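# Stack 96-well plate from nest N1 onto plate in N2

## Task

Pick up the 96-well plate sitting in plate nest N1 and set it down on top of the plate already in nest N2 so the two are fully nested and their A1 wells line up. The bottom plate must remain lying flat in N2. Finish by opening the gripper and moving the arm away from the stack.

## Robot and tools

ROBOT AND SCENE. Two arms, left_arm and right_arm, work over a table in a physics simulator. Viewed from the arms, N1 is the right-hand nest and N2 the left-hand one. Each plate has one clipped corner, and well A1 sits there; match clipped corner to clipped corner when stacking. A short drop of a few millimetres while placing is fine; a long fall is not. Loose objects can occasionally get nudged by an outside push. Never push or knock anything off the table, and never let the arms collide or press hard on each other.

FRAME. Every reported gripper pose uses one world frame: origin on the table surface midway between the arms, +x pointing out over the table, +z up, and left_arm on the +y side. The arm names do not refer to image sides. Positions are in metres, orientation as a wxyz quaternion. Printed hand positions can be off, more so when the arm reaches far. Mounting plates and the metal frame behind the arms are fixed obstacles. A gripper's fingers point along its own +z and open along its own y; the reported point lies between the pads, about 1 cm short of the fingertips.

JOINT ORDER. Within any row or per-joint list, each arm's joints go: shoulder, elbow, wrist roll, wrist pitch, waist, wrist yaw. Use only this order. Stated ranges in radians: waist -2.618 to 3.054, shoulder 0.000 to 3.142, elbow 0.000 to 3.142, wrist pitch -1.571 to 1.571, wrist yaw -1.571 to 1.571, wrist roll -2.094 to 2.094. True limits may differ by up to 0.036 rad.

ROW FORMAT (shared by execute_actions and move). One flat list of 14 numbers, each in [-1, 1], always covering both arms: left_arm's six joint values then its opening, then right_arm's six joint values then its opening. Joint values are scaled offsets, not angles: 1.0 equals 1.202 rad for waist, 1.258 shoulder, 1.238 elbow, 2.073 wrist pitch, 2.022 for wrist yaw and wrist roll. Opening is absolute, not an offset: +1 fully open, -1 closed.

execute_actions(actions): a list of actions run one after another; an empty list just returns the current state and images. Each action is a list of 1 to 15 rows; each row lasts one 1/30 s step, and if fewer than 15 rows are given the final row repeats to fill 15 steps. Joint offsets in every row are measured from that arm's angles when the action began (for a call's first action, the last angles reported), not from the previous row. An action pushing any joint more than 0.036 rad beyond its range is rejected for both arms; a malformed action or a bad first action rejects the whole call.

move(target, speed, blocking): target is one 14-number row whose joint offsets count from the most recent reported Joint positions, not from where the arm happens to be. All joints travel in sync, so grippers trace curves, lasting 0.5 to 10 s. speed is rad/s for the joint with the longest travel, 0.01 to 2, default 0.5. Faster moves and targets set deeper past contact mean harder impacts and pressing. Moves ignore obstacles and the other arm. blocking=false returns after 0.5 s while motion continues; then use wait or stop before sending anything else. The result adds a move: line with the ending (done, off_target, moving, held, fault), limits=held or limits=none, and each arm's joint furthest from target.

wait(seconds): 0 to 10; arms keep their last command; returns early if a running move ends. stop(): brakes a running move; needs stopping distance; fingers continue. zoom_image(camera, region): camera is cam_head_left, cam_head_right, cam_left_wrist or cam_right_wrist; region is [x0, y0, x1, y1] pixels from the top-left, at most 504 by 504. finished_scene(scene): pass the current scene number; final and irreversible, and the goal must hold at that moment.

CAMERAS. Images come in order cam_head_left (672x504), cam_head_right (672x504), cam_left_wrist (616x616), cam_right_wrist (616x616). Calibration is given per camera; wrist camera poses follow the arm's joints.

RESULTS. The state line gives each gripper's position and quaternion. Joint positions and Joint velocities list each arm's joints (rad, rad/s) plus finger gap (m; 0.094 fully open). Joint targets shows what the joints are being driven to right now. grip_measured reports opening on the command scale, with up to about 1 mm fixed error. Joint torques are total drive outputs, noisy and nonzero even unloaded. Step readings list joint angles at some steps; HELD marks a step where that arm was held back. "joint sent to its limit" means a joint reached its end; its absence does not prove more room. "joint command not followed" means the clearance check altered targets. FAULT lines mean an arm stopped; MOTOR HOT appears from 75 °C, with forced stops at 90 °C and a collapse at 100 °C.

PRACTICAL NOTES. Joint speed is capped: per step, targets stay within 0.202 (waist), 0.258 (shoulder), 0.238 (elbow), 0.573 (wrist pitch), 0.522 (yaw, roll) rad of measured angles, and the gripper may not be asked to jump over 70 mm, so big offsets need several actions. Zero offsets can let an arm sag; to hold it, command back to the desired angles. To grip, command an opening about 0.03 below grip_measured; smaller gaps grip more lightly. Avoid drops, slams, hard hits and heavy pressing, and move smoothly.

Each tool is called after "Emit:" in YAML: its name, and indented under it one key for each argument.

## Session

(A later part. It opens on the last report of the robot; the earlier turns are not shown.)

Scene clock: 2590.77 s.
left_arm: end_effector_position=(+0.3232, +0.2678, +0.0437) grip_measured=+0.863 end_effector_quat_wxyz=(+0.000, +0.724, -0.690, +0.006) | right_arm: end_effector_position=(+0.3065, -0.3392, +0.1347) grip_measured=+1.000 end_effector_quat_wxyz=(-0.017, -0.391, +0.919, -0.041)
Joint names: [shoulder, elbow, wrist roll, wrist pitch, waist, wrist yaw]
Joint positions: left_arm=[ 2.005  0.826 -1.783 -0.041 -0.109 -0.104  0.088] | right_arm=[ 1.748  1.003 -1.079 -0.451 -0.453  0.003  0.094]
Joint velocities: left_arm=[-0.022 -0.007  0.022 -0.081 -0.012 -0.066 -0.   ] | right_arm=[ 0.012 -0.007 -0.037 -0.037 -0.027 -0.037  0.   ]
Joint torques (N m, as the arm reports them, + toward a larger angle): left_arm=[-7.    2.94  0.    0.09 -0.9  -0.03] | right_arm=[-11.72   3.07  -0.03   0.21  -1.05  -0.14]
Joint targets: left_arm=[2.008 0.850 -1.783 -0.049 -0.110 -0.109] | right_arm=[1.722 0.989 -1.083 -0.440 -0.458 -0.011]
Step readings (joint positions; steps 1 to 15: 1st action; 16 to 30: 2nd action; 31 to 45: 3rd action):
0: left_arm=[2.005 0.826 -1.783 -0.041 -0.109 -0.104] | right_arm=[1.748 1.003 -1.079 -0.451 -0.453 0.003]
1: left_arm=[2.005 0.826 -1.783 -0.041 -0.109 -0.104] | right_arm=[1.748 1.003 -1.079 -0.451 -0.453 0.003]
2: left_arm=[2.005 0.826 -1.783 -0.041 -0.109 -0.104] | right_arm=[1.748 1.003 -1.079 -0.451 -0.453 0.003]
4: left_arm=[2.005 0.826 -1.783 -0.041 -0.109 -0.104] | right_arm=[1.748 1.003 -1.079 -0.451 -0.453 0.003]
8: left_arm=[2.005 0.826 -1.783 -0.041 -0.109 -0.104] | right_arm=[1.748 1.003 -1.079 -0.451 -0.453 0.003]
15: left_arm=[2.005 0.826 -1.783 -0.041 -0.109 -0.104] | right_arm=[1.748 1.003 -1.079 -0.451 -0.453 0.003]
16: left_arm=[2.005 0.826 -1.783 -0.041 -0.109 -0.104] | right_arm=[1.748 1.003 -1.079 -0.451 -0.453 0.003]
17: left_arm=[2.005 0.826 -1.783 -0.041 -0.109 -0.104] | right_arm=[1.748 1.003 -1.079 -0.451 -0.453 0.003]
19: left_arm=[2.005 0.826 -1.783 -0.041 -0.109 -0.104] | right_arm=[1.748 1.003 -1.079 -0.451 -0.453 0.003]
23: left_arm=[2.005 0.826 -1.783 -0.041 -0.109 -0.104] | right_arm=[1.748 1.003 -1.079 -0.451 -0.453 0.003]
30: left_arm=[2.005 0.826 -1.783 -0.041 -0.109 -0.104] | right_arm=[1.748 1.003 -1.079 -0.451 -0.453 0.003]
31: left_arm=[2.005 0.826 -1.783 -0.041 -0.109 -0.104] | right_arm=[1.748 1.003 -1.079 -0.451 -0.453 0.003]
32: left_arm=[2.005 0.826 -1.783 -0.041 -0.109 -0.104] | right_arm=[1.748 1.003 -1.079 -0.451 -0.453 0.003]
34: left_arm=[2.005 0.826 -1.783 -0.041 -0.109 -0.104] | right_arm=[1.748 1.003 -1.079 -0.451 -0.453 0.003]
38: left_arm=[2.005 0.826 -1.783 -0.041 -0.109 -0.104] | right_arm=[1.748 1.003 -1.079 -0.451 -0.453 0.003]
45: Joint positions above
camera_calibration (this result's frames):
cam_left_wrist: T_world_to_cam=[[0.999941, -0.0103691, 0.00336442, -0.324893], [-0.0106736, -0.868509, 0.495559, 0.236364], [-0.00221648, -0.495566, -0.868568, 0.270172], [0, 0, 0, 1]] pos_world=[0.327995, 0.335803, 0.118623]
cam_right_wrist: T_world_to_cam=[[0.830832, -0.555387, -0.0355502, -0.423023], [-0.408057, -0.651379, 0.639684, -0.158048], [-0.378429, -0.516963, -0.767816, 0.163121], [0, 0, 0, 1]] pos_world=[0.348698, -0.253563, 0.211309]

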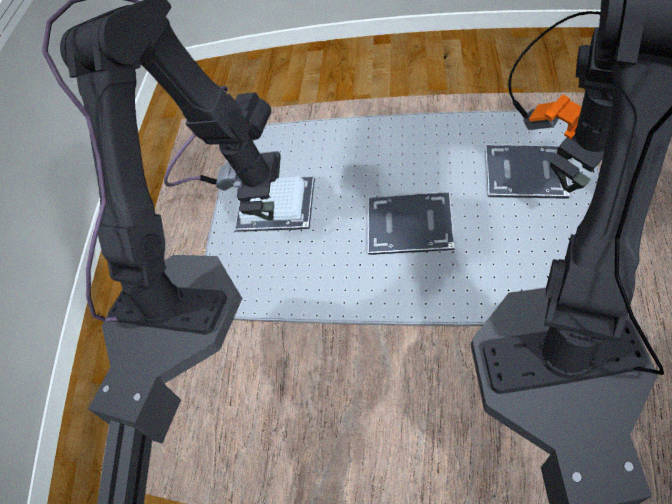

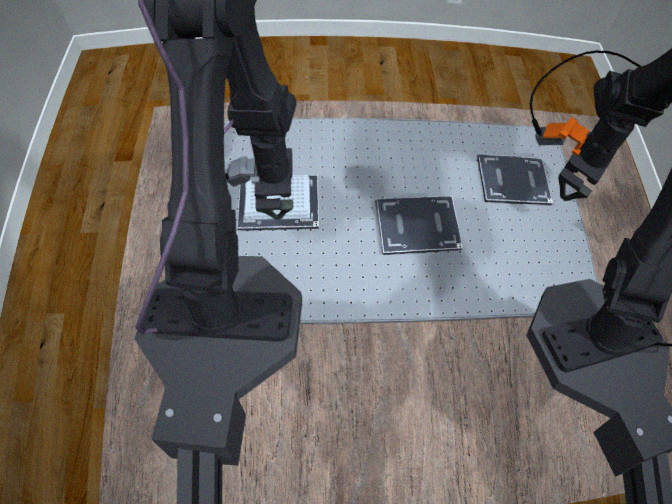

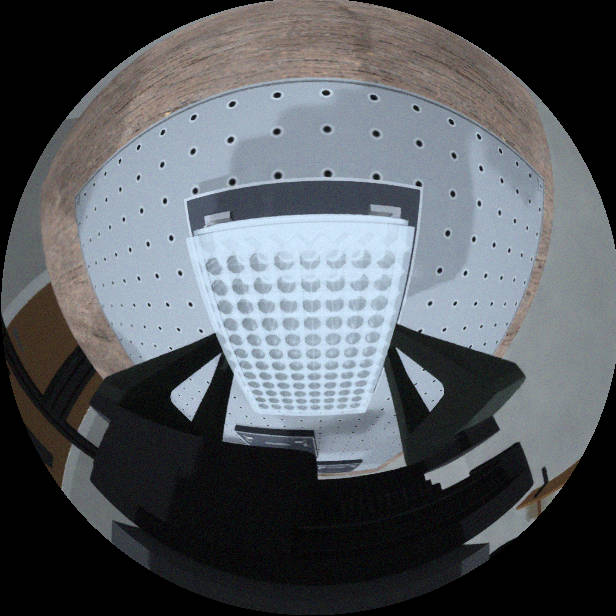

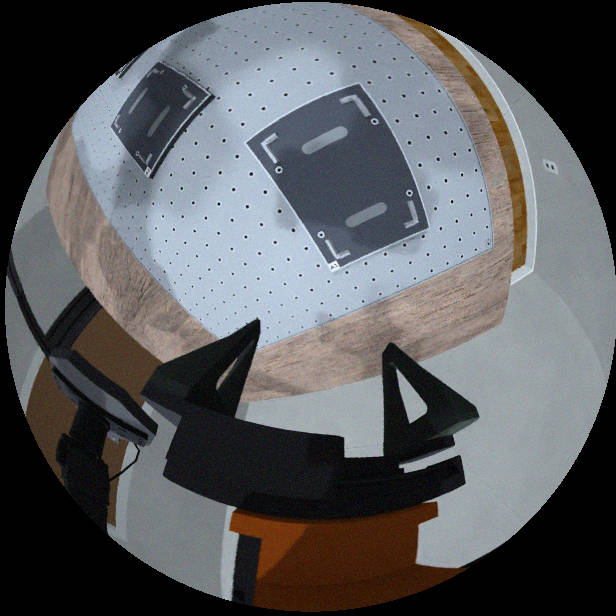

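Emit:
execute_actions:
  actions:
    - [[0.003,0.0194,0.0,-0.0037,-0.001,-0.0025,0.85,-0.0207,-0.0113,-0.002,0.0053,-0.004,-0.007,1]]
    - [[0.003,0.0194,0.0,-0.0037,-0.001,-0.0025,0.84,-0.0207,-0.0113,-0.002,0.0053,-0.004,-0.007,1]]
    - [[0.003,0.0194,0.0,-0.0037,-0.001,-0.0025,0.83,-0.0207,-0.0113,-0.002,0.0053,-0.004,-0.007,1]]

Scene clock: 2595.10 s.
left_arm: end_effector_position=(+0.3232, +0.2678, +0.0437) grip_measured=+0.834 end_effector_quat_wxyz=(+0.000, +0.724, -0.690, +0.006) | right_arm: end_effector_position=(+0.3065, -0.3392, +0.1347) grip_measured=+1.000 end_effector_quat_wxyz=(-0.017, -0.391, +0.919, -0.041)
Joint names: [shoulder, elbow, wrist roll, wrist pitch, waist, wrist yaw]
Joint positions: left_arm=[ 2.005  0.826 -1.783 -0.041 -0.109 -0.104  0.086] | right_arm=[ 1.748  1.003 -1.079 -0.451 -0.453  0.003  0.094]
Joint velocities: left_arm=[ 0.002 -0.007 -0.007 -0.007 -0.017 -0.066  0.001] | right_arm=[-0.017 -0.017 -0.022 -0.066  0.017  0.022  0.   ]
Joint torques (N m, as the arm reports them, + toward a larger angle): left_arm=[-7.01  2.95  0.    0.09 -0.9  -0.03] | right_arm=[-11.74   3.06  -0.03   0.22  -1.01  -0.13]
Joint targets: left_arm=[2.008 0.850 -1.783 -0.049 -0.110 -0.109] | right_arm=[1.722 0.989 -1.083 -0.440 -0.458 -0.011]
Step readings (joint positions; steps 1 to 15: 1st action; 16 to 30: 2nd action; 31 to 45: 3rd action):
0: left_arm=[2.005 0.826 -1.783 -0.041 -0.109 -0.104] | right_arm=[1.748 1.003 -1.079 -0.451 -0.453 0.003]
1: left_arm=[2.005 0.826 -1.783 -0.041 -0.109 -0.104] | right_arm=[1.748 1.003 -1.079 -0.451 -0.453 0.003]
2: left_arm=[2.005 0.826 -1.783 -0.041 -0.109 -0.104] | right_arm=[1.748 1.003 -1.079 -0.451 -0.453 0.003]
4: left_arm=[2.005 0.826 -1.783 -0.041 -0.109 -0.104] | right_arm=[1.748 1.003 -1.079 -0.451 -0.453 0.003]
8: left_arm=[2.005 0.826 -1.783 -0.041 -0.109 -0.104] | right_arm=[1.748 1.003 -1.079 -0.451 -0.453 0.003]
15: left_arm=[2.005 0.826 -1.783 -0.041 -0.109 -0.104] | right_arm=[1.748 1.003 -1.079 -0.451 -0.453 0.003]
16: left_arm=[2.005 0.826 -1.783 -0.041 -0.109 -0.104] | right_arm=[1.748 1.003 -1.079 -0.451 -0.453 0.003]
17: left_arm=[2.005 0.826 -1.783 -0.041 -0.109 -0.104] | right_arm=[1.748 1.003 -1.079 -0.451 -0.453 0.003]
19: left_arm=[2.005 0.826 -1.783 -0.041 -0.109 -0.104] | right_arm=[1.748 1.003 -1.079 -0.451 -0.453 0.003]
23: left_arm=[2.005 0.826 -1.783 -0.041 -0.109 -0.104] | right_arm=[1.748 1.003 -1.079 -0.451 -0.453 0.003]
30: left_arm=[2.005 0.826 -1.783 -0.041 -0.109 -0.104] | right_arm=[1.748 1.003 -1.079 -0.451 -0.453 0.003]
31: left_arm=[2.005 0.826 -1.783 -0.041 -0.109 -0.104] | right_arm=[1.748 1.003 -1.079 -0.451 -0.453 0.003]
32: left_arm=[2.005 0.826 -1.783 -0.041 -0.109 -0.104] | right_arm=[1.748 1.003 -1.079 -0.451 -0.453 0.003]
34: left_arm=[2.005 0.826 -1.783 -0.041 -0.109 -0.104] | right_arm=[1.748 1.003 -1.079 -0.451 -0.453 0.003]
38: left_arm=[2.005 0.826 -1.783 -0.041 -0.109 -0.104] | right_arm=[1.748 1.003 -1.079 -0.451 -0.453 0.003]
45: Joint positions above
camera_calibration (this result's frames):
cam_left_wrist: T_world_to_cam=[[0.999941, -0.0103691, 0.00336442, -0.324893], [-0.0106736, -0.868509, 0.495559, 0.236364], [-0.00221648, -0.495566, -0.868568, 0.270172], [0, 0, 0, 1]] pos_world=[0.327995, 0.335803, 0.118623]
cam_right_wrist: T_world_to_cam=[[0.830832, -0.555387, -0.0355502, -0.423023], [-0.408057, -0.651379, 0.639684, -0.158048], [-0.378429, -0.516963, -0.767816, 0.163121], [0, 0, 0, 1]] pos_world=[0.348698, -0.253563, 0.211309]

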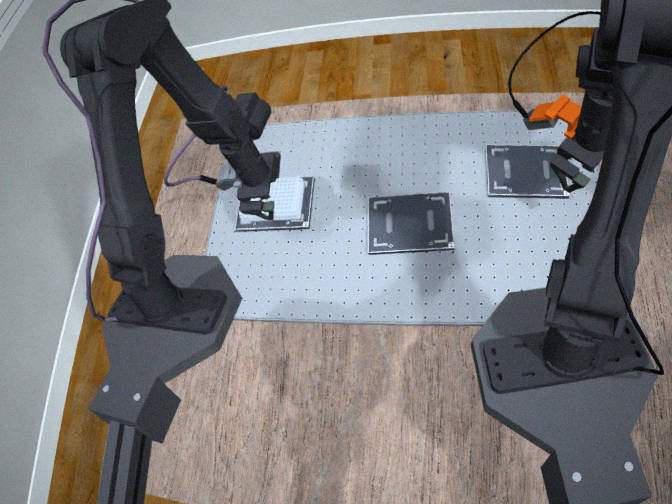

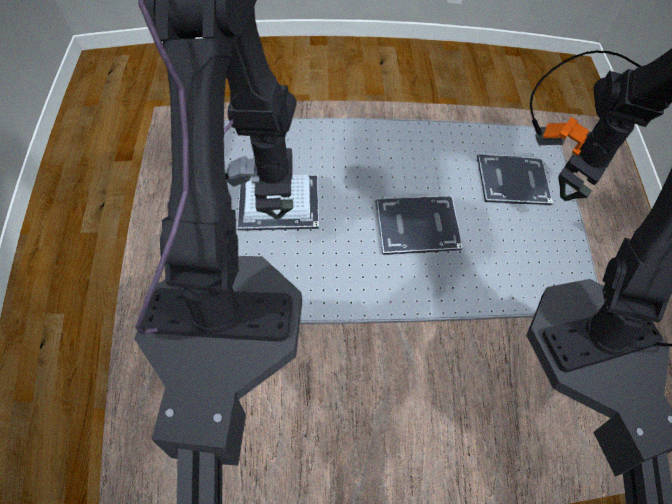

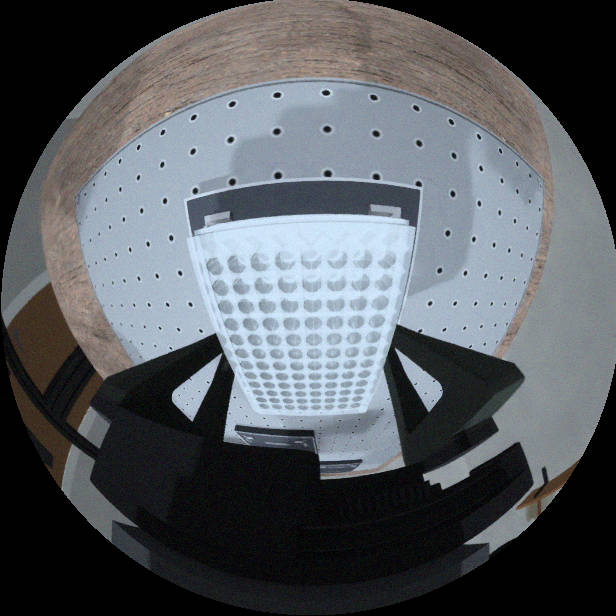

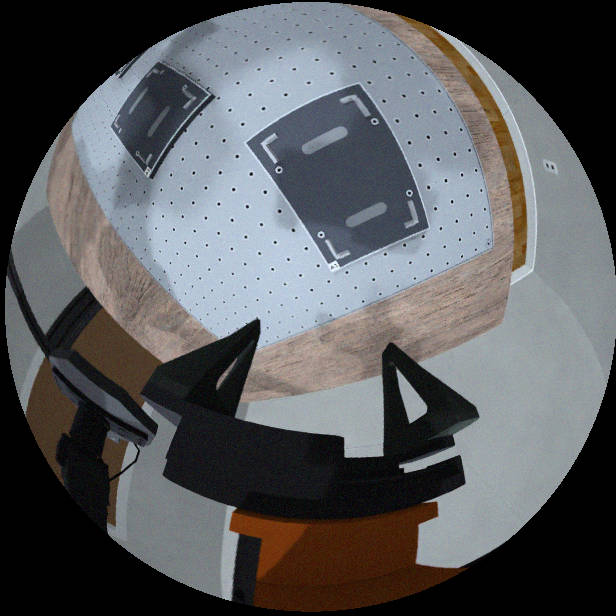

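Emit:
execute_actions:
  actions:
    - [[0.003,0.0194,0.0,-0.0037,-0.001,-0.0025,0.82,-0.0207,-0.0113,-0.002,0.0053,-0.004,-0.007,1]]
    - [[0.003,0.0194,0.0,-0.0037,-0.001,-0.0025,0.81,-0.0207,-0.0113,-0.002,0.0053,-0.004,-0.007,1]]
    - [[0.003,0.0194,0.0,-0.0037,-0.001,-0.0025,0.80,-0.0207,-0.0113,-0.002,0.0053,-0.004,-0.007,1]]
    - [[0.003,0.0194,0.0,-0.0037,-0.001,-0.0025,0.80,-0.0207,-0.0113,-0.002,0.0053,-0.004,-0.007,1]]

Scene clock: 2603.77 s.
left_arm: end_effector_position=(+0.3232, +0.2678, +0.0437) grip_measured=+0.812 end_effector_quat_wxyz=(+0.000, +0.724, -0.690, +0.006) | right_arm: end_effector_position=(+0.3065, -0.3392, +0.1347) grip_measured=+1.000 end_effector_quat_wxyz=(-0.017, -0.392, +0.919, -0.041)
Joint names: [shoulder, elbow, wrist roll, wrist pitch, waist, wrist yaw]
Joint positions: left_arm=[ 2.005  0.826 -1.783 -0.041 -0.109 -0.104  0.085] | right_arm=[ 1.748  1.003 -1.079 -0.451 -0.453  0.003  0.094]
Joint velocities: left_arm=[ 0.012 -0.002 -0.022 -0.081 -0.007 -0.007 -0.   ] | right_arm=[-0.002  0.007  0.051 -0.007  0.012 -0.051  0.   ]
Joint torques (N m, as the arm reports them, + toward a larger angle): left_arm=[-7.01  2.95  0.    0.09 -0.89 -0.03] | right_arm=[-11.75   3.03  -0.03   0.22  -1.01  -0.14]
Joint targets: left_arm=[2.008 0.850 -1.783 -0.049 -0.110 -0.109] | right_arm=[1.722 0.989 -1.083 -0.440 -0.458 -0.012]
Step readings (joint positions; steps 1 to 15: 1st action; 16 to 30: 2nd action; 31 to 45: 3rd action; 46 to 60: 4th action):
0: left_arm=[2.005 0.826 -1.783 -0.041 -0.109 -0.104] | right_arm=[1.748 1.003 -1.079 -0.451 -0.453 0.003]
1: left_arm=[2.005 0.826 -1.783 -0.041 -0.109 -0.104] | right_arm=[1.748 1.003 -1.079 -0.451 -0.453 0.003]
2: left_arm=[2.005 0.826 -1.783 -0.041 -0.109 -0.104] | right_arm=[1.748 1.003 -1.079 -0.451 -0.453 0.003]
4: left_arm=[2.005 0.826 -1.783 -0.041 -0.109 -0.104] | right_arm=[1.748 1.003 -1.079 -0.451 -0.453 0.003]
8: left_arm=[2.005 0.826 -1.783 -0.041 -0.109 -0.104] | right_arm=[1.748 1.003 -1.079 -0.451 -0.453 0.003]
15: left_arm=[2.005 0.826 -1.783 -0.041 -0.109 -0.104] | right_arm=[1.748 1.003 -1.079 -0.451 -0.453 0.003]
16: left_arm=[2.005 0.826 -1.783 -0.041 -0.109 -0.104] | right_arm=[1.748 1.003 -1.079 -0.451 -0.453 0.003]
17: left_arm=[2.005 0.826 -1.783 -0.041 -0.109 -0.104] | right_arm=[1.748 1.003 -1.079 -0.451 -0.453 0.003]
19: left_arm=[2.005 0.826 -1.783 -0.041 -0.109 -0.104] | right_arm=[1.748 1.003 -1.079 -0.451 -0.453 0.003]
23: left_arm=[2.005 0.826 -1.783 -0.041 -0.109 -0.104] | right_arm=[1.748 1.003 -1.079 -0.451 -0.453 0.003]
30: left_arm=[2.005 0.826 -1.783 -0.041 -0.109 -0.104] | right_arm=[1.748 1.003 -1.079 -0.451 -0.453 0.003]
31: left_arm=[2.005 0.826 -1.783 -0.041 -0.109 -0.104] | right_arm=[1.748 1.003 -1.079 -0.451 -0.453 0.003]
32: left_arm=[2.005 0.826 -1.783 -0.041 -0.109 -0.104] | right_arm=[1.748 1.003 -1.079 -0.451 -0.453 0.003]
34: left_arm=[2.005 0.826 -1.783 -0.041 -0.109 -0.104] | right_arm=[1.748 1.003 -1.079 -0.451 -0.453 0.003]
38: left_arm=[2.005 0.826 -1.783 -0.041 -0.109 -0.104] | right_arm=[1.748 1.003 -1.079 -0.451 -0.453 0.003]
45: left_arm=[2.005 0.826 -1.783 -0.041 -0.109 -0.104] | right_arm=[1.748 1.003 -1.079 -0.451 -0.453 0.003]
46: left_arm=[2.005 0.826 -1.783 -0.041 -0.109 -0.104] | right_arm=[1.748 1.003 -1.079 -0.451 -0.453 0.003]
47: left_arm=[2.005 0.826 -1.783 -0.041 -0.109 -0.104] | right_arm=[1.748 1.003 -1.079 -0.451 -0.453 0.003]
49: left_arm=[2.005 0.826 -1.783 -0.041 -0.109 -0.104] | right_arm=[1.748 1.003 -1.079 -0.451 -0.453 0.003]
53: left_arm=[2.005 0.826 -1.783 -0.041 -0.109 -0.104] | right_arm=[1.748 1.003 -1.079 -0.451 -0.453 0.003]
60: Joint positions above
camera_calibration (this result's frames):
cam_left_wrist: T_world_to_cam=[[0.999941, -0.0103691, 0.00336442, -0.324893], [-0.0106736, -0.868509, 0.495559, 0.236364], [-0.00221648, -0.495566, -0.868568, 0.270172], [0, 0, 0, 1]] pos_world=[0.327995, 0.335803, 0.118623]
cam_right_wrist: T_world_to_cam=[[0.830841, -0.555366, -0.0356691, -0.422982], [-0.408116, -0.651618, 0.639402, -0.158019], [-0.378345, -0.516684, -0.768044, 0.163256], [0, 0, 0, 1]] pos_world=[0.348708, -0.253526, 0.211339]

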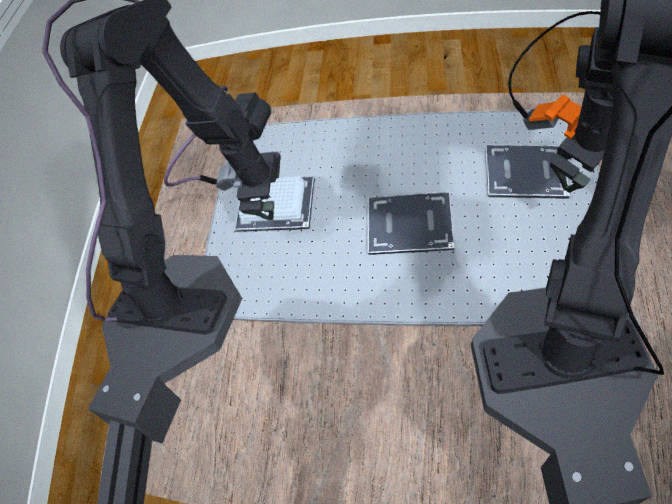

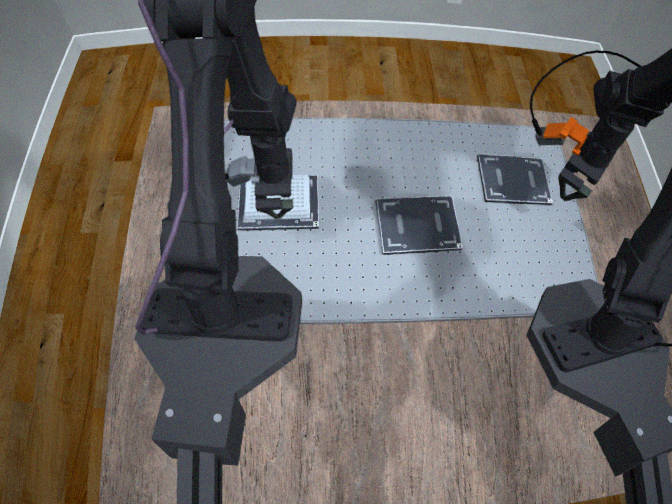

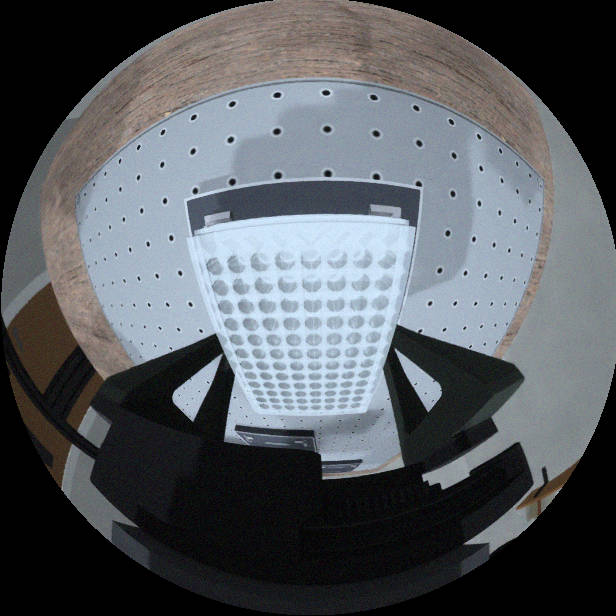

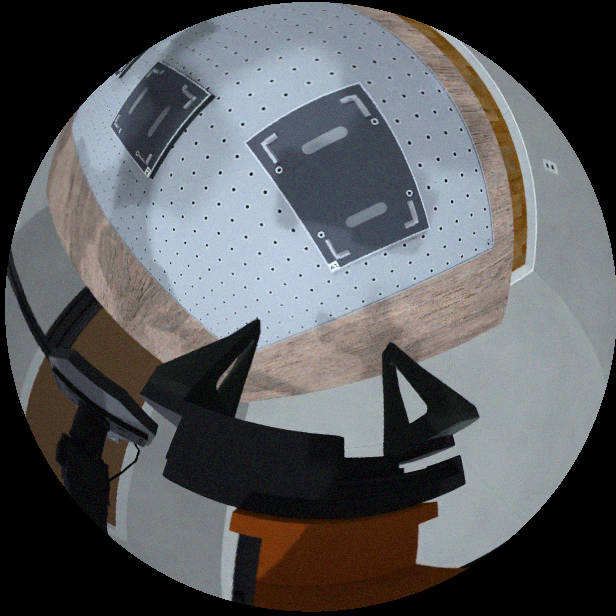

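Emit:
zoom_image:
  camera: "cam_left_wrist"
  region: [180, 195, 230, 250]

Emit:
zoom_image:
  camera: "cam_left_wrist"
  region: [370, 195, 420, 250]

Region (180, 195, 230, 250) of cam_left_wrist's 616x616 image, scaled by 9.164, with more detail than that image has; it fills the left 458 columns of this view, and the rest is white.

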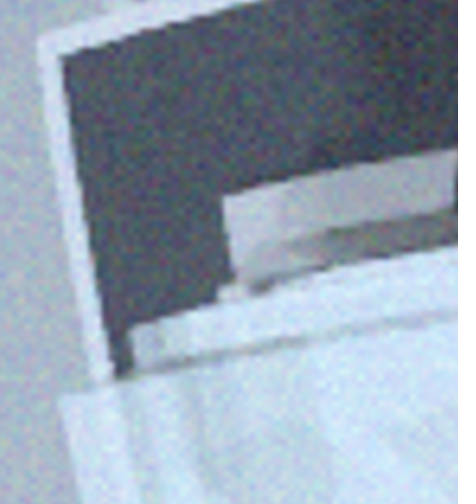

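Region (370, 195, 420, 250) of cam_left_wrist's 616x616 image, scaled by 9.164, with more detail than that image has; it fills the left 458 columns of this view, and the rest is white.

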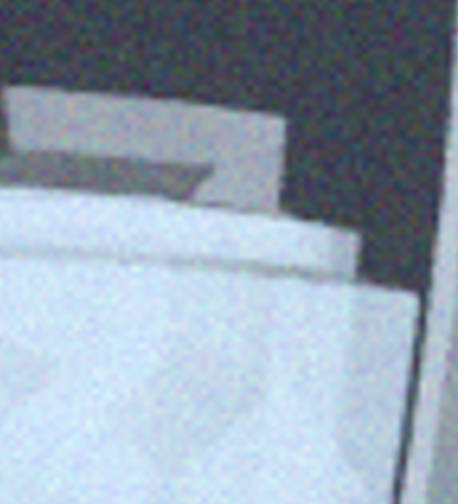

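Emit:
execute_actions:
  actions:
    - [[0.003,0.0194,0.0,-0.0037,-0.001,-0.0025,0.83,-0.0207,-0.0113,-0.002,0.0053,-0.004,-0.007,1]]
    - [[0.003,0.0194,0.0,-0.0037,-0.001,-0.0025,0.85,-0.0207,-0.0113,-0.002,0.0053,-0.004,-0.007,1]]
    - [[0.003,0.0194,0.0,-0.0037,-0.001,-0.0025,0.88,-0.0207,-0.0113,-0.002,0.0053,-0.004,-0.007,1]]

Emit:
zoom_image:
  camera: "cam_left_wrist"
  region: [180, 195, 230, 250]

Emit:
zoom_image:
  camera: "cam_left_wrist"
  region: [370, 195, 420, 250]

Scene clock: 2616.67 s.
left_arm: end_effector_position=(+0.3232, +0.2678, +0.0437) grip_measured=+0.877 end_effector_quat_wxyz=(+0.000, +0.724, -0.690, +0.006) | right_arm: end_effector_position=(+0.3065, -0.3392, +0.1347) grip_measured=+1.000 end_effector_quat_wxyz=(-0.017, -0.392, +0.919, -0.041)
Joint names: [shoulder, elbow, wrist roll, wrist pitch, waist, wrist yaw]
Joint positions: left_arm=[ 2.005  0.826 -1.783 -0.041 -0.109 -0.104  0.088] | right_arm=[ 1.748  1.003 -1.079 -0.451 -0.453  0.003  0.094]
Joint velocities: left_arm=[-0.017  0.012 -0.022 -0.051 -0.027 -0.051  0.   ] | right_arm=[-0.007 -0.007 -0.037 -0.022  0.027  0.007  0.   ]
Joint torques (N m, as the arm reports them, + toward a larger angle): left_arm=[-7.01  2.95  0.    0.09 -0.9  -0.03] | right_arm=[-11.75   3.08  -0.03   0.22  -1.01  -0.14]
Joint targets: left_arm=[2.008 0.850 -1.783 -0.049 -0.110 -0.109] | right_arm=[1.722 0.989 -1.083 -0.440 -0.458 -0.012]
Step readings (joint positions; steps 1 to 15: 1st action; 16 to 30: 2nd action; 31 to 45: 3rd action):
0: left_arm=[2.005 0.826 -1.783 -0.041 -0.109 -0.104] | right_arm=[1.748 1.003 -1.079 -0.451 -0.453 0.003]
1: left_arm=[2.005 0.826 -1.783 -0.041 -0.109 -0.104] | right_arm=[1.748 1.003 -1.079 -0.451 -0.453 0.003]
2: left_arm=[2.005 0.826 -1.783 -0.041 -0.109 -0.104] | right_arm=[1.748 1.003 -1.079 -0.451 -0.453 0.003]
4: left_arm=[2.005 0.826 -1.783 -0.041 -0.109 -0.104] | right_arm=[1.748 1.003 -1.079 -0.451 -0.453 0.003]
8: left_arm=[2.005 0.826 -1.783 -0.041 -0.109 -0.104] | right_arm=[1.748 1.003 -1.079 -0.451 -0.453 0.003]
15: left_arm=[2.005 0.826 -1.783 -0.041 -0.109 -0.104] | right_arm=[1.748 1.003 -1.079 -0.451 -0.453 0.003]
16: left_arm=[2.005 0.826 -1.783 -0.041 -0.109 -0.104] | right_arm=[1.748 1.003 -1.079 -0.451 -0.453 0.003]
17: left_arm=[2.005 0.826 -1.783 -0.041 -0.109 -0.104] | right_arm=[1.748 1.003 -1.079 -0.451 -0.453 0.003]
19: left_arm=[2.005 0.826 -1.783 -0.041 -0.109 -0.104] | right_arm=[1.748 1.003 -1.079 -0.451 -0.453 0.003]
23: left_arm=[2.005 0.826 -1.783 -0.041 -0.109 -0.104] | right_arm=[1.748 1.003 -1.079 -0.451 -0.453 0.003]
30: left_arm=[2.005 0.826 -1.783 -0.041 -0.109 -0.104] | right_arm=[1.748 1.003 -1.079 -0.451 -0.453 0.003]
31: left_arm=[2.005 0.826 -1.783 -0.041 -0.109 -0.104] | right_arm=[1.748 1.003 -1.079 -0.451 -0.453 0.003]
32: left_arm=[2.005 0.826 -1.783 -0.041 -0.109 -0.104] | right_arm=[1.748 1.003 -1.079 -0.451 -0.453 0.003]
34: left_arm=[2.005 0.826 -1.783 -0.041 -0.109 -0.104] | right_arm=[1.748 1.003 -1.079 -0.451 -0.453 0.003]
38: left_arm=[2.005 0.826 -1.783 -0.041 -0.109 -0.104] | right_arm=[1.748 1.003 -1.079 -0.451 -0.453 0.003]
45: Joint positions above
camera_calibration (this result's frames):
cam_left_wrist: T_world_to_cam=[[0.999941, -0.0103691, 0.00336442, -0.324893], [-0.0106736, -0.868509, 0.495559, 0.236364], [-0.00221648, -0.495566, -0.868568, 0.270172], [0, 0, 0, 1]] pos_world=[0.327995, 0.335803, 0.118623]
cam_right_wrist: T_world_to_cam=[[0.830841, -0.555366, -0.0356691, -0.422982], [-0.408116, -0.651618, 0.639402, -0.158019], [-0.378345, -0.516684, -0.768044, 0.163256], [0, 0, 0, 1]] pos_world=[0.348708, -0.253526, 0.211339]

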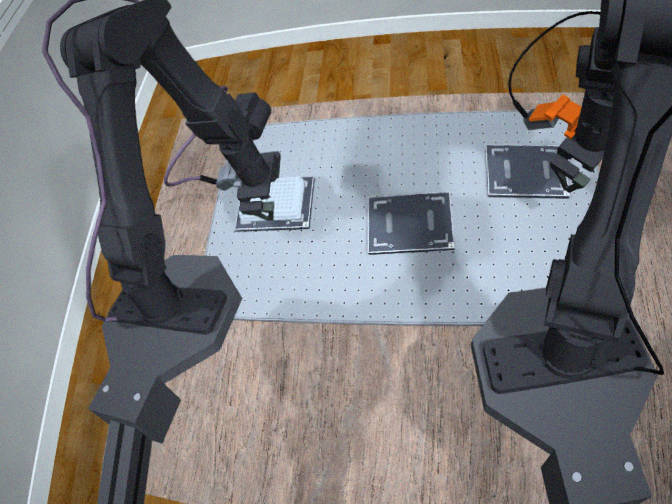

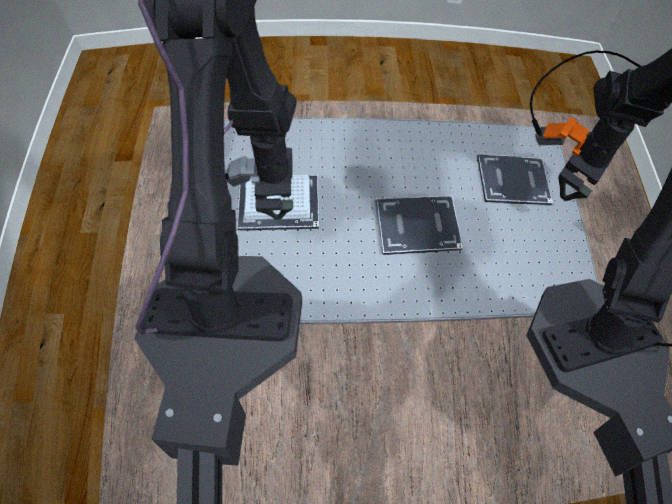

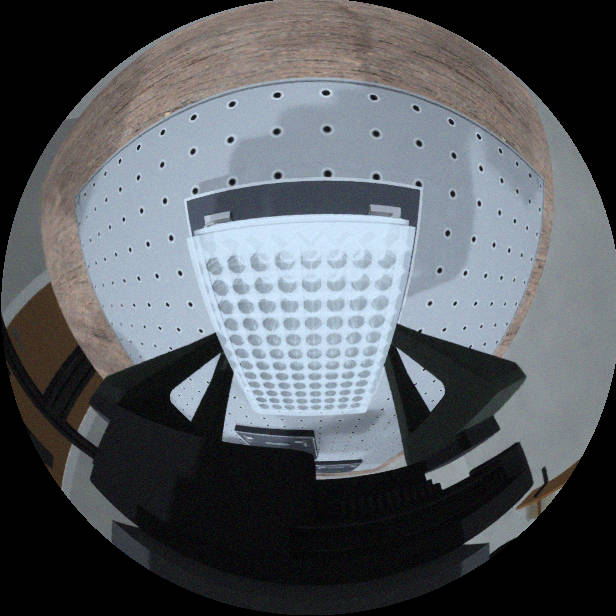

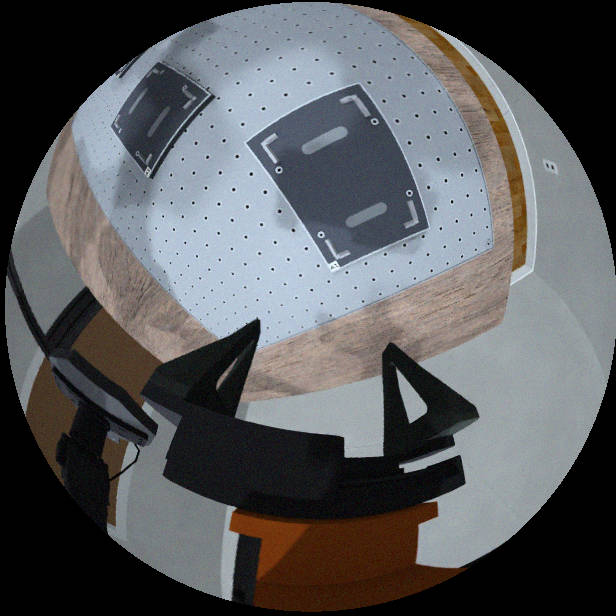

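Region (180, 195, 230, 250) of cam_left_wrist's 616x616 image, scaled by 9.164, with more detail than that image has; it fills the left 458 columns of this view, and the rest is white.

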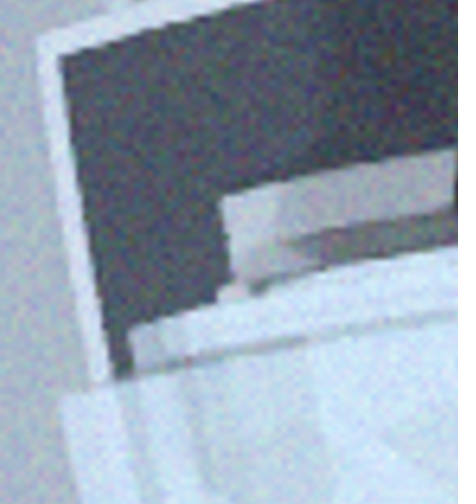

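Region (370, 195, 420, 250) of cam_left_wrist's 616x616 image, scaled by 9.164, with more detail than that image has; it fills the left 458 columns of this view, and the rest is white.

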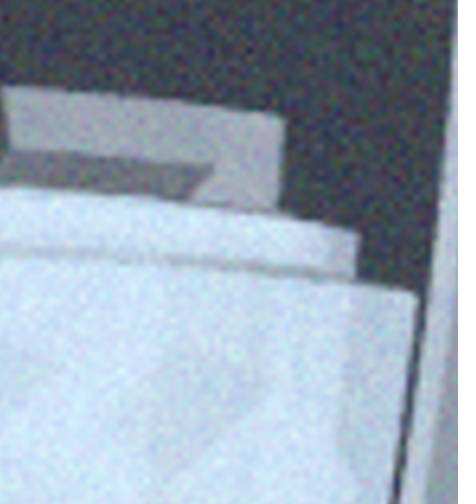

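Emit:
execute_actions:
  actions:
    - [[0.003,0.0194,0.0,-0.0037,-0.001,-0.0025,0.83,-0.0207,-0.0113,-0.002,0.0053,-0.004,-0.007,1]]
    - [[0.003,0.0194,0.0,-0.0037,-0.0175,-0.0025,0.83,-0.0207,-0.0113,-0.002,0.0053,-0.004,-0.007,1],[0.003,0.0194,0.0,-0.0037,-0.001,-0.0025,0.83,-0.0207,-0.0113,-0.002,0.0053,-0.004,-0.007,1]]
    - [[0.003,0.0194,0.0,-0.0037,-0.001,-0.0025,0.88,-0.0207,-0.0113,-0.002,0.0053,-0.004,-0.007,1]]

Emit:
zoom_image:
  camera: "cam_left_wrist"
  region: [180, 195, 230, 250]

Emit:
zoom_image:
  camera: "cam_left_wrist"
  region: [370, 195, 420, 250]

Scene clock: 2682.50 s.
left_arm: end_effector_position=(+0.3232, +0.2673, +0.0438) grip_measured=+0.877 end_effector_quat_wxyz=(+0.001, +0.724, -0.690, +0.007) | right_arm: end_effector_position=(+0.3065, -0.3392, +0.1347) grip_measured=+1.000 end_effector_quat_wxyz=(-0.017, -0.392, +0.919, -0.041)
Joint names: [shoulder, elbow, wrist roll, wrist pitch, waist, wrist yaw]
Joint positions: left_arm=[ 2.005  0.826 -1.783 -0.041 -0.11  -0.103  0.088] | right_arm=[ 1.748  1.003 -1.079 -0.451 -0.453  0.003  0.094]
Joint velocities: left_arm=[ 0.002 -0.007 -0.007  0.007 -0.017 -0.066  0.   ] | right_arm=[0.007 0.002 0.037 0.007 0.002 0.066 0.   ]
Joint torques (N m, as the arm reports them, + toward a larger angle): left_arm=[-7.02  2.94  0.    0.09 -0.9  -0.03] | right_arm=[-11.74   3.05  -0.03   0.2   -1.    -0.14]
Joint targets: left_arm=[2.008 0.850 -1.783 -0.049 -0.111 -0.108] | right_arm=[1.722 0.989 -1.083 -0.440 -0.458 -0.012]
Step readings (joint positions; steps 1 to 15: 1st action; 16 to 30: 2nd action; 31 to 45: 3rd action):
0: left_arm=[2.005 0.826 -1.783 -0.041 -0.109 -0.104] | right_arm=[1.748 1.003 -1.079 -0.451 -0.453 0.003]
1: left_arm=[2.005 0.826 -1.783 -0.041 -0.109 -0.104] | right_arm=[1.748 1.003 -1.079 -0.451 -0.453 0.003]
2: left_arm=[2.005 0.826 -1.783 -0.041 -0.109 -0.104] | right_arm=[1.748 1.003 -1.079 -0.451 -0.453 0.003]
4: left_arm=[2.005 0.826 -1.783 -0.041 -0.109 -0.104] | right_arm=[1.748 1.003 -1.079 -0.451 -0.453 0.003]
8: left_arm=[2.005 0.826 -1.783 -0.041 -0.109 -0.104] | right_arm=[1.748 1.003 -1.079 -0.451 -0.453 0.003]
15: left_arm=[2.005 0.826 -1.783 -0.041 -0.109 -0.104] | right_arm=[1.748 1.003 -1.079 -0.451 -0.453 0.003]
16: left_arm=[2.005 0.826 -1.783 -0.041 -0.110 -0.104] | right_arm=[1.748 1.003 -1.079 -0.451 -0.453 0.003]
17: left_arm=[2.005 0.826 -1.783 -0.041 -0.110 -0.103] | right_arm=[1.748 1.003 -1.079 -0.451 -0.453 0.003]
19: left_arm=[2.005 0.826 -1.783 -0.041 -0.110 -0.103] | right_arm=[1.748 1.003 -1.079 -0.451 -0.453 0.003]
23: left_arm=[2.005 0.826 -1.783 -0.041 -0.110 -0.103] | right_arm=[1.748 1.003 -1.079 -0.451 -0.453 0.003]
30: left_arm=[2.005 0.826 -1.783 -0.041 -0.110 -0.103] | right_arm=[1.748 1.003 -1.079 -0.451 -0.453 0.003]
31: left_arm=[2.005 0.826 -1.783 -0.041 -0.110 -0.103] | right_arm=[1.748 1.003 -1.079 -0.451 -0.453 0.003]
32: left_arm=[2.005 0.826 -1.783 -0.041 -0.110 -0.103] | right_arm=[1.748 1.003 -1.079 -0.451 -0.453 0.003]
34: left_arm=[2.005 0.826 -1.783 -0.041 -0.110 -0.103] | right_arm=[1.748 1.003 -1.079 -0.451 -0.453 0.003]
38: left_arm=[2.005 0.826 -1.783 -0.041 -0.110 -0.103] | right_arm=[1.748 1.003 -1.079 -0.451 -0.453 0.003]
45: Joint positions above
camera_calibration (this result's frames):
cam_left_wrist: T_world_to_cam=[[0.999929, -0.011442, 0.00336603, -0.324549], [-0.0116041, -0.868113, 0.496231, 0.236092], [-0.00275579, -0.496235, -0.868184, 0.270304], [0, 0, 0, 1]] pos_world=[0.32801, 0.335375, 0.11861]
cam_right_wrist: T_world_to_cam=[[0.830841, -0.555366, -0.0356691, -0.422982], [-0.408116, -0.651618, 0.639402, -0.158019], [-0.378345, -0.516684, -0.768044, 0.163256], [0, 0, 0, 1]] pos_world=[0.348708, -0.253526, 0.211339]

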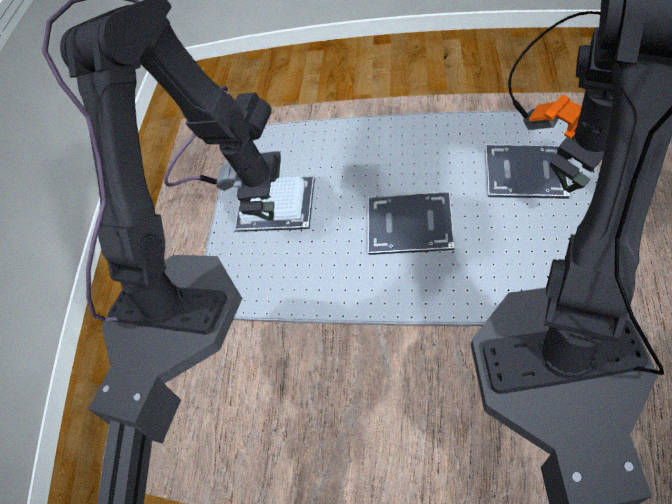

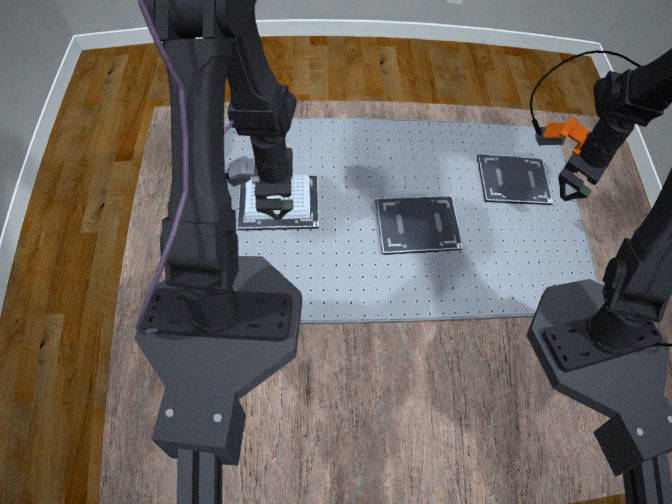

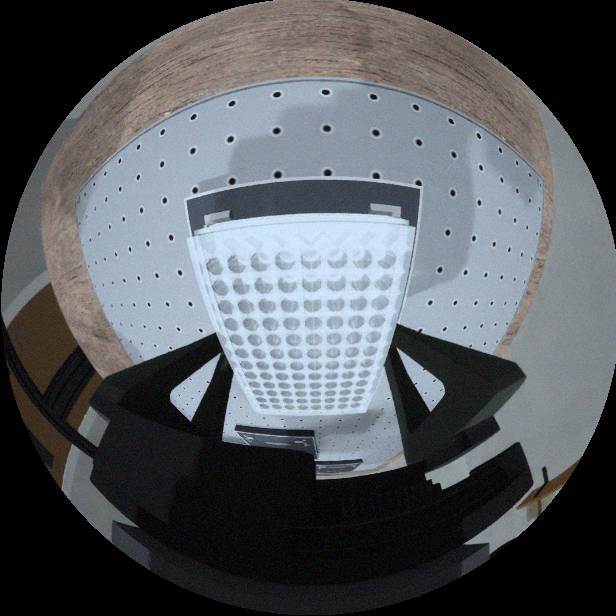

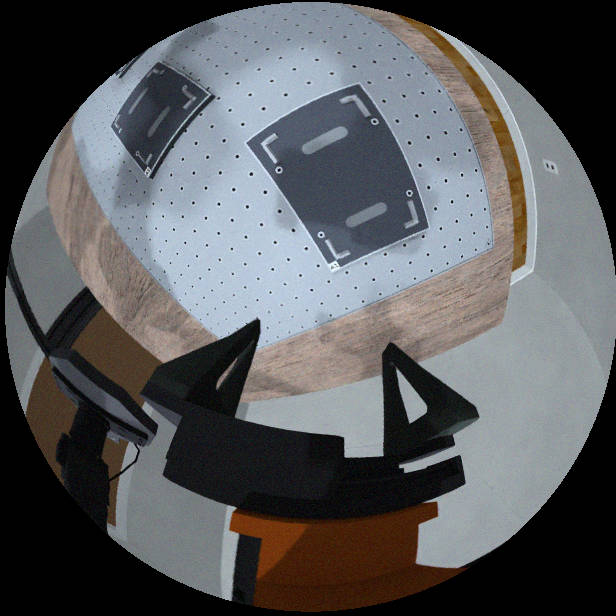

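Region (180, 195, 230, 250) of cam_left_wrist's 616x616 image, scaled by 9.164, with more detail than that image has; it fills the left 458 columns of this view, and the rest is white.

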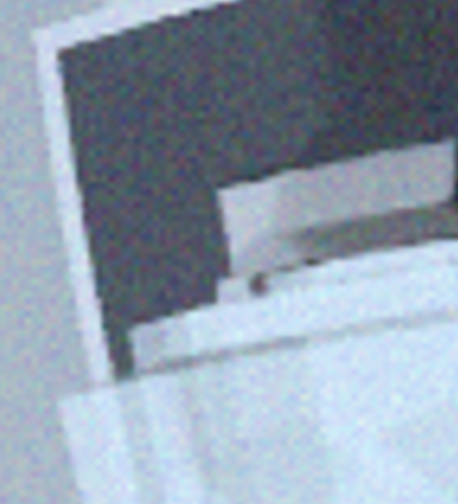

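Region (370, 195, 420, 250) of cam_left_wrist's 616x616 image, scaled by 9.164, with more detail than that image has; it fills the left 458 columns of this view, and the rest is white.

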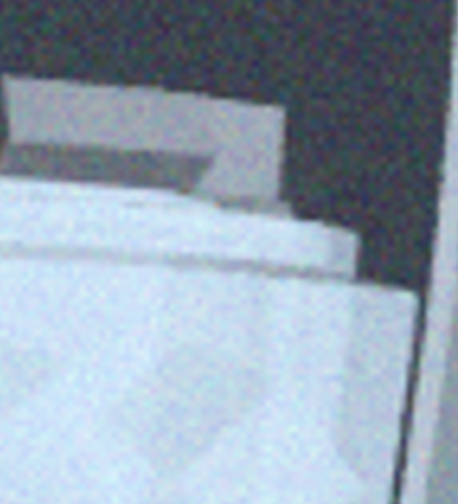

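Emit:
execute_actions:
  actions:
    - [[0.003,0.0194,0.0,-0.0037,-0.001,-0.0025,0.83,-0.0207,-0.0113,-0.002,0.0053,-0.004,-0.007,1]]
    - [[0.0175,0.0194,0.0,0.001,-0.001,-0.0025,0.83,-0.0207,-0.0113,-0.002,0.0053,-0.004,-0.007,1]]
    - [[0.0175,0.0194,0.0,0.001,0.011,-0.0025,0.83,-0.0207,-0.0113,-0.002,0.0053,-0.004,-0.007,1],[0.0175,0.0194,0.0,0.001,0.011,-0.0025,0.83,-0.0207,-0.0113,-0.002,0.0053,-0.004,-0.007,1],[0.0175,0.0194,0.0,0.001,-0.001,-0.0025,0.83,-0.0207,-0.0113,-0.002,0.0053,-0.004,-0.007,1]]
    - [[0.0175,0.0194,0.0,0.001,-0.001,-0.0025,0.83,-0.0207,-0.0113,-0.002,0.0053,-0.004,-0.007,1]]

Scene clock: 2714.40 s.
left_arm: end_effector_position=(+0.3228, +0.2674, +0.0434) grip_measured=+0.834 end_effector_quat_wxyz=(+0.001, +0.724, -0.690, +0.006) | right_arm: end_effector_position=(+0.3065, -0.3392, +0.1347) grip_measured=+1.000 end_effector_quat_wxyz=(-0.017, -0.392, +0.919, -0.041)
Joint names: [shoulder, elbow, wrist roll, wrist pitch, waist, wrist yaw]
Joint positions: left_arm=[ 2.006  0.826 -1.783 -0.041 -0.109 -0.102  0.086] | right_arm=[ 1.748  1.003 -1.079 -0.451 -0.453  0.003  0.094]
Joint velocities: left_arm=[-0.012  0.002  0.022 -0.066  0.007 -0.051 -0.001] | right_arm=[ 0.012  0.017 -0.037  0.022  0.002 -0.007  0.   ]
Joint torques (N m, as the arm reports them, + toward a larger angle): left_arm=[-5.74  2.94  0.    0.18 -0.9  -0.03] | right_arm=[-11.76   3.06  -0.03   0.22  -1.04  -0.15]
Joint targets: left_arm=[2.028 0.850 -1.783 -0.039 -0.111 -0.107] | right_arm=[1.722 0.989 -1.083 -0.440 -0.458 -0.012]
Step readings (joint positions; steps 1 to 15: 1st action; 16 to 30: 2nd action; 31 to 45: 3rd action; 46 to 60: 4th action):
0: left_arm=[2.005 0.826 -1.783 -0.041 -0.110 -0.103] | right_arm=[1.748 1.003 -1.079 -0.451 -0.453 0.003]
1: left_arm=[2.005 0.826 -1.783 -0.041 -0.110 -0.103] | right_arm=[1.748 1.003 -1.079 -0.451 -0.453 0.003]
2: left_arm=[2.005 0.826 -1.783 -0.041 -0.110 -0.103] | right_arm=[1.748 1.003 -1.079 -0.451 -0.453 0.003]
4: left_arm=[2.005 0.826 -1.783 -0.041 -0.110 -0.103] | right_arm=[1.748 1.003 -1.079 -0.451 -0.453 0.003]
8: left_arm=[2.005 0.826 -1.783 -0.041 -0.110 -0.103] | right_arm=[1.748 1.003 -1.079 -0.451 -0.453 0.003]
15: left_arm=[2.005 0.826 -1.783 -0.041 -0.110 -0.103] | right_arm=[1.748 1.003 -1.079 -0.451 -0.453 0.003]
16: left_arm=[2.006 0.826 -1.783 -0.041 -0.110 -0.103] | right_arm=[1.748 1.003 -1.079 -0.451 -0.453 0.003]
17: left_arm=[2.006 0.826 -1.783 -0.041 -0.110 -0.103] | right_arm=[1.748 1.003 -1.079 -0.451 -0.453 0.003]
19: left_arm=[2.006 0.826 -1.783 -0.041 -0.110 -0.103] | right_arm=[1.748 1.003 -1.079 -0.451 -0.453 0.003]
23: left_arm=[2.006 0.826 -1.783 -0.041 -0.110 -0.103] | right_arm=[1.748 1.003 -1.079 -0.451 -0.453 0.003]
30: left_arm=[2.006 0.826 -1.783 -0.041 -0.110 -0.103] | right_arm=[1.748 1.003 -1.079 -0.451 -0.453 0.003]
31: left_arm=[2.006 0.826 -1.783 -0.041 -0.110 -0.103] | right_arm=[1.748 1.003 -1.079 -0.451 -0.453 0.003]
32: left_arm=[2.006 0.826 -1.783 -0.041 -0.109 -0.103] | right_arm=[1.748 1.003 -1.079 -0.451 -0.453 0.003]
34: left_arm=[2.006 0.826 -1.783 -0.041 -0.109 -0.102] | right_arm=[1.748 1.003 -1.079 -0.451 -0.453 0.003]
38: left_arm=[2.006 0.826 -1.783 -0.041 -0.109 -0.102] | right_arm=[1.748 1.003 -1.079 -0.451 -0.453 0.003]
45: left_arm=[2.006 0.826 -1.783 -0.041 -0.109 -0.102] | right_arm=[1.748 1.003 -1.079 -0.451 -0.453 0.003]
46: left_arm=[2.006 0.826 -1.783 -0.041 -0.109 -0.102] | right_arm=[1.748 1.003 -1.079 -0.451 -0.453 0.003]
47: left_arm=[2.006 0.826 -1.783 -0.041 -0.109 -0.102] | right_arm=[1.748 1.003 -1.079 -0.451 -0.453 0.003]
49: left_arm=[2.006 0.826 -1.783 -0.041 -0.109 -0.102] | right_arm=[1.748 1.003 -1.079 -0.451 -0.453 0.003]
53: left_arm=[2.006 0.826 -1.783 -0.041 -0.109 -0.102] | right_arm=[1.748 1.003 -1.079 -0.451 -0.453 0.003]
60: Joint positions above
camera_calibration (this result's frames):
cam_left_wrist: T_world_to_cam=[[0.999939, -0.010864, 0.0020274, -0.324278], [-0.0104355, -0.867783, 0.496833, 0.235882], [-0.00363827, -0.496824, -0.867844, 0.270415], [0, 0, 0, 1]] pos_world=[0.327703, 0.33552, 0.118141]
cam_right_wrist: T_world_to_cam=[[0.830841, -0.555366, -0.0356691, -0.422982], [-0.408116, -0.651618, 0.639402, -0.158019], [-0.378345, -0.516684, -0.768044, 0.163256], [0, 0, 0, 1]] pos_world=[0.348708, -0.253526, 0.211339]

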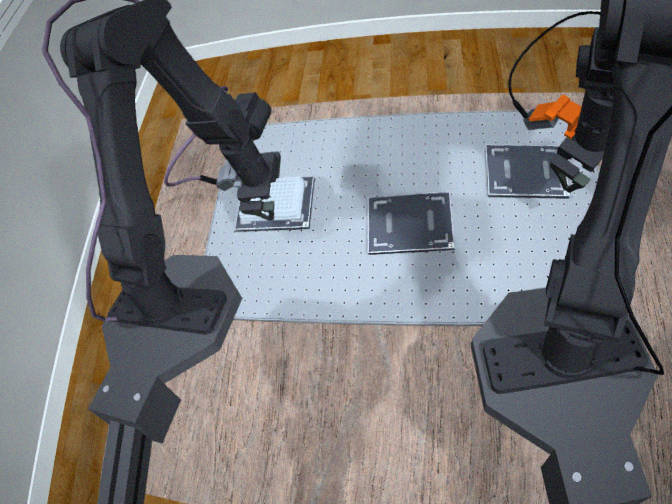

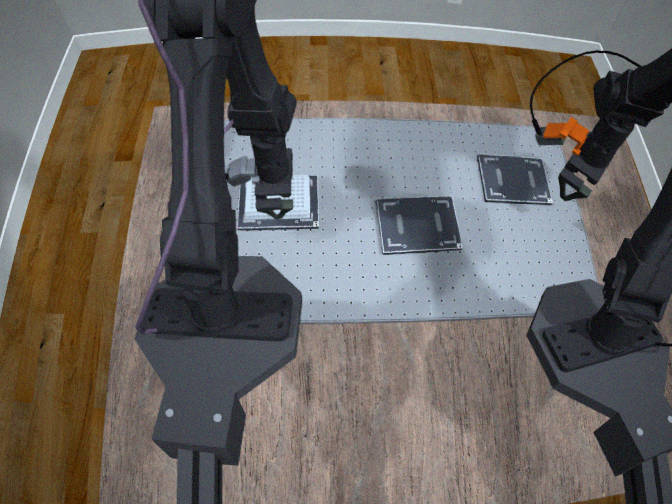

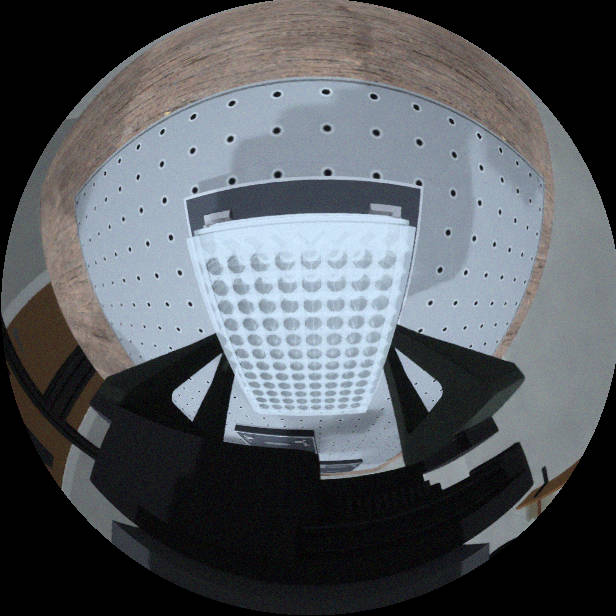

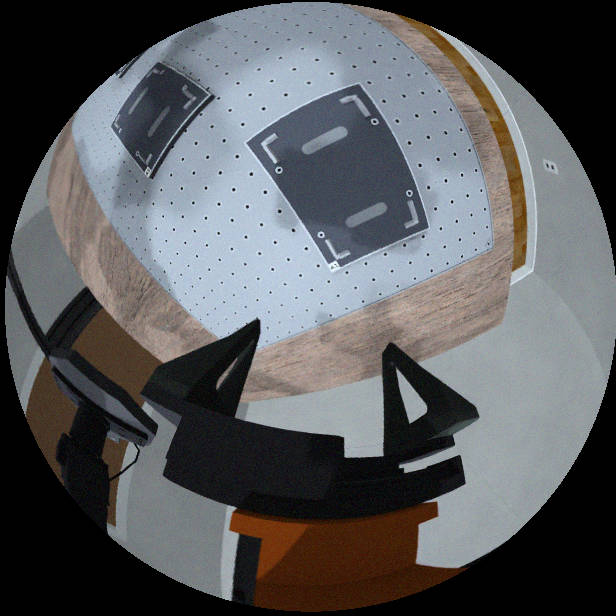

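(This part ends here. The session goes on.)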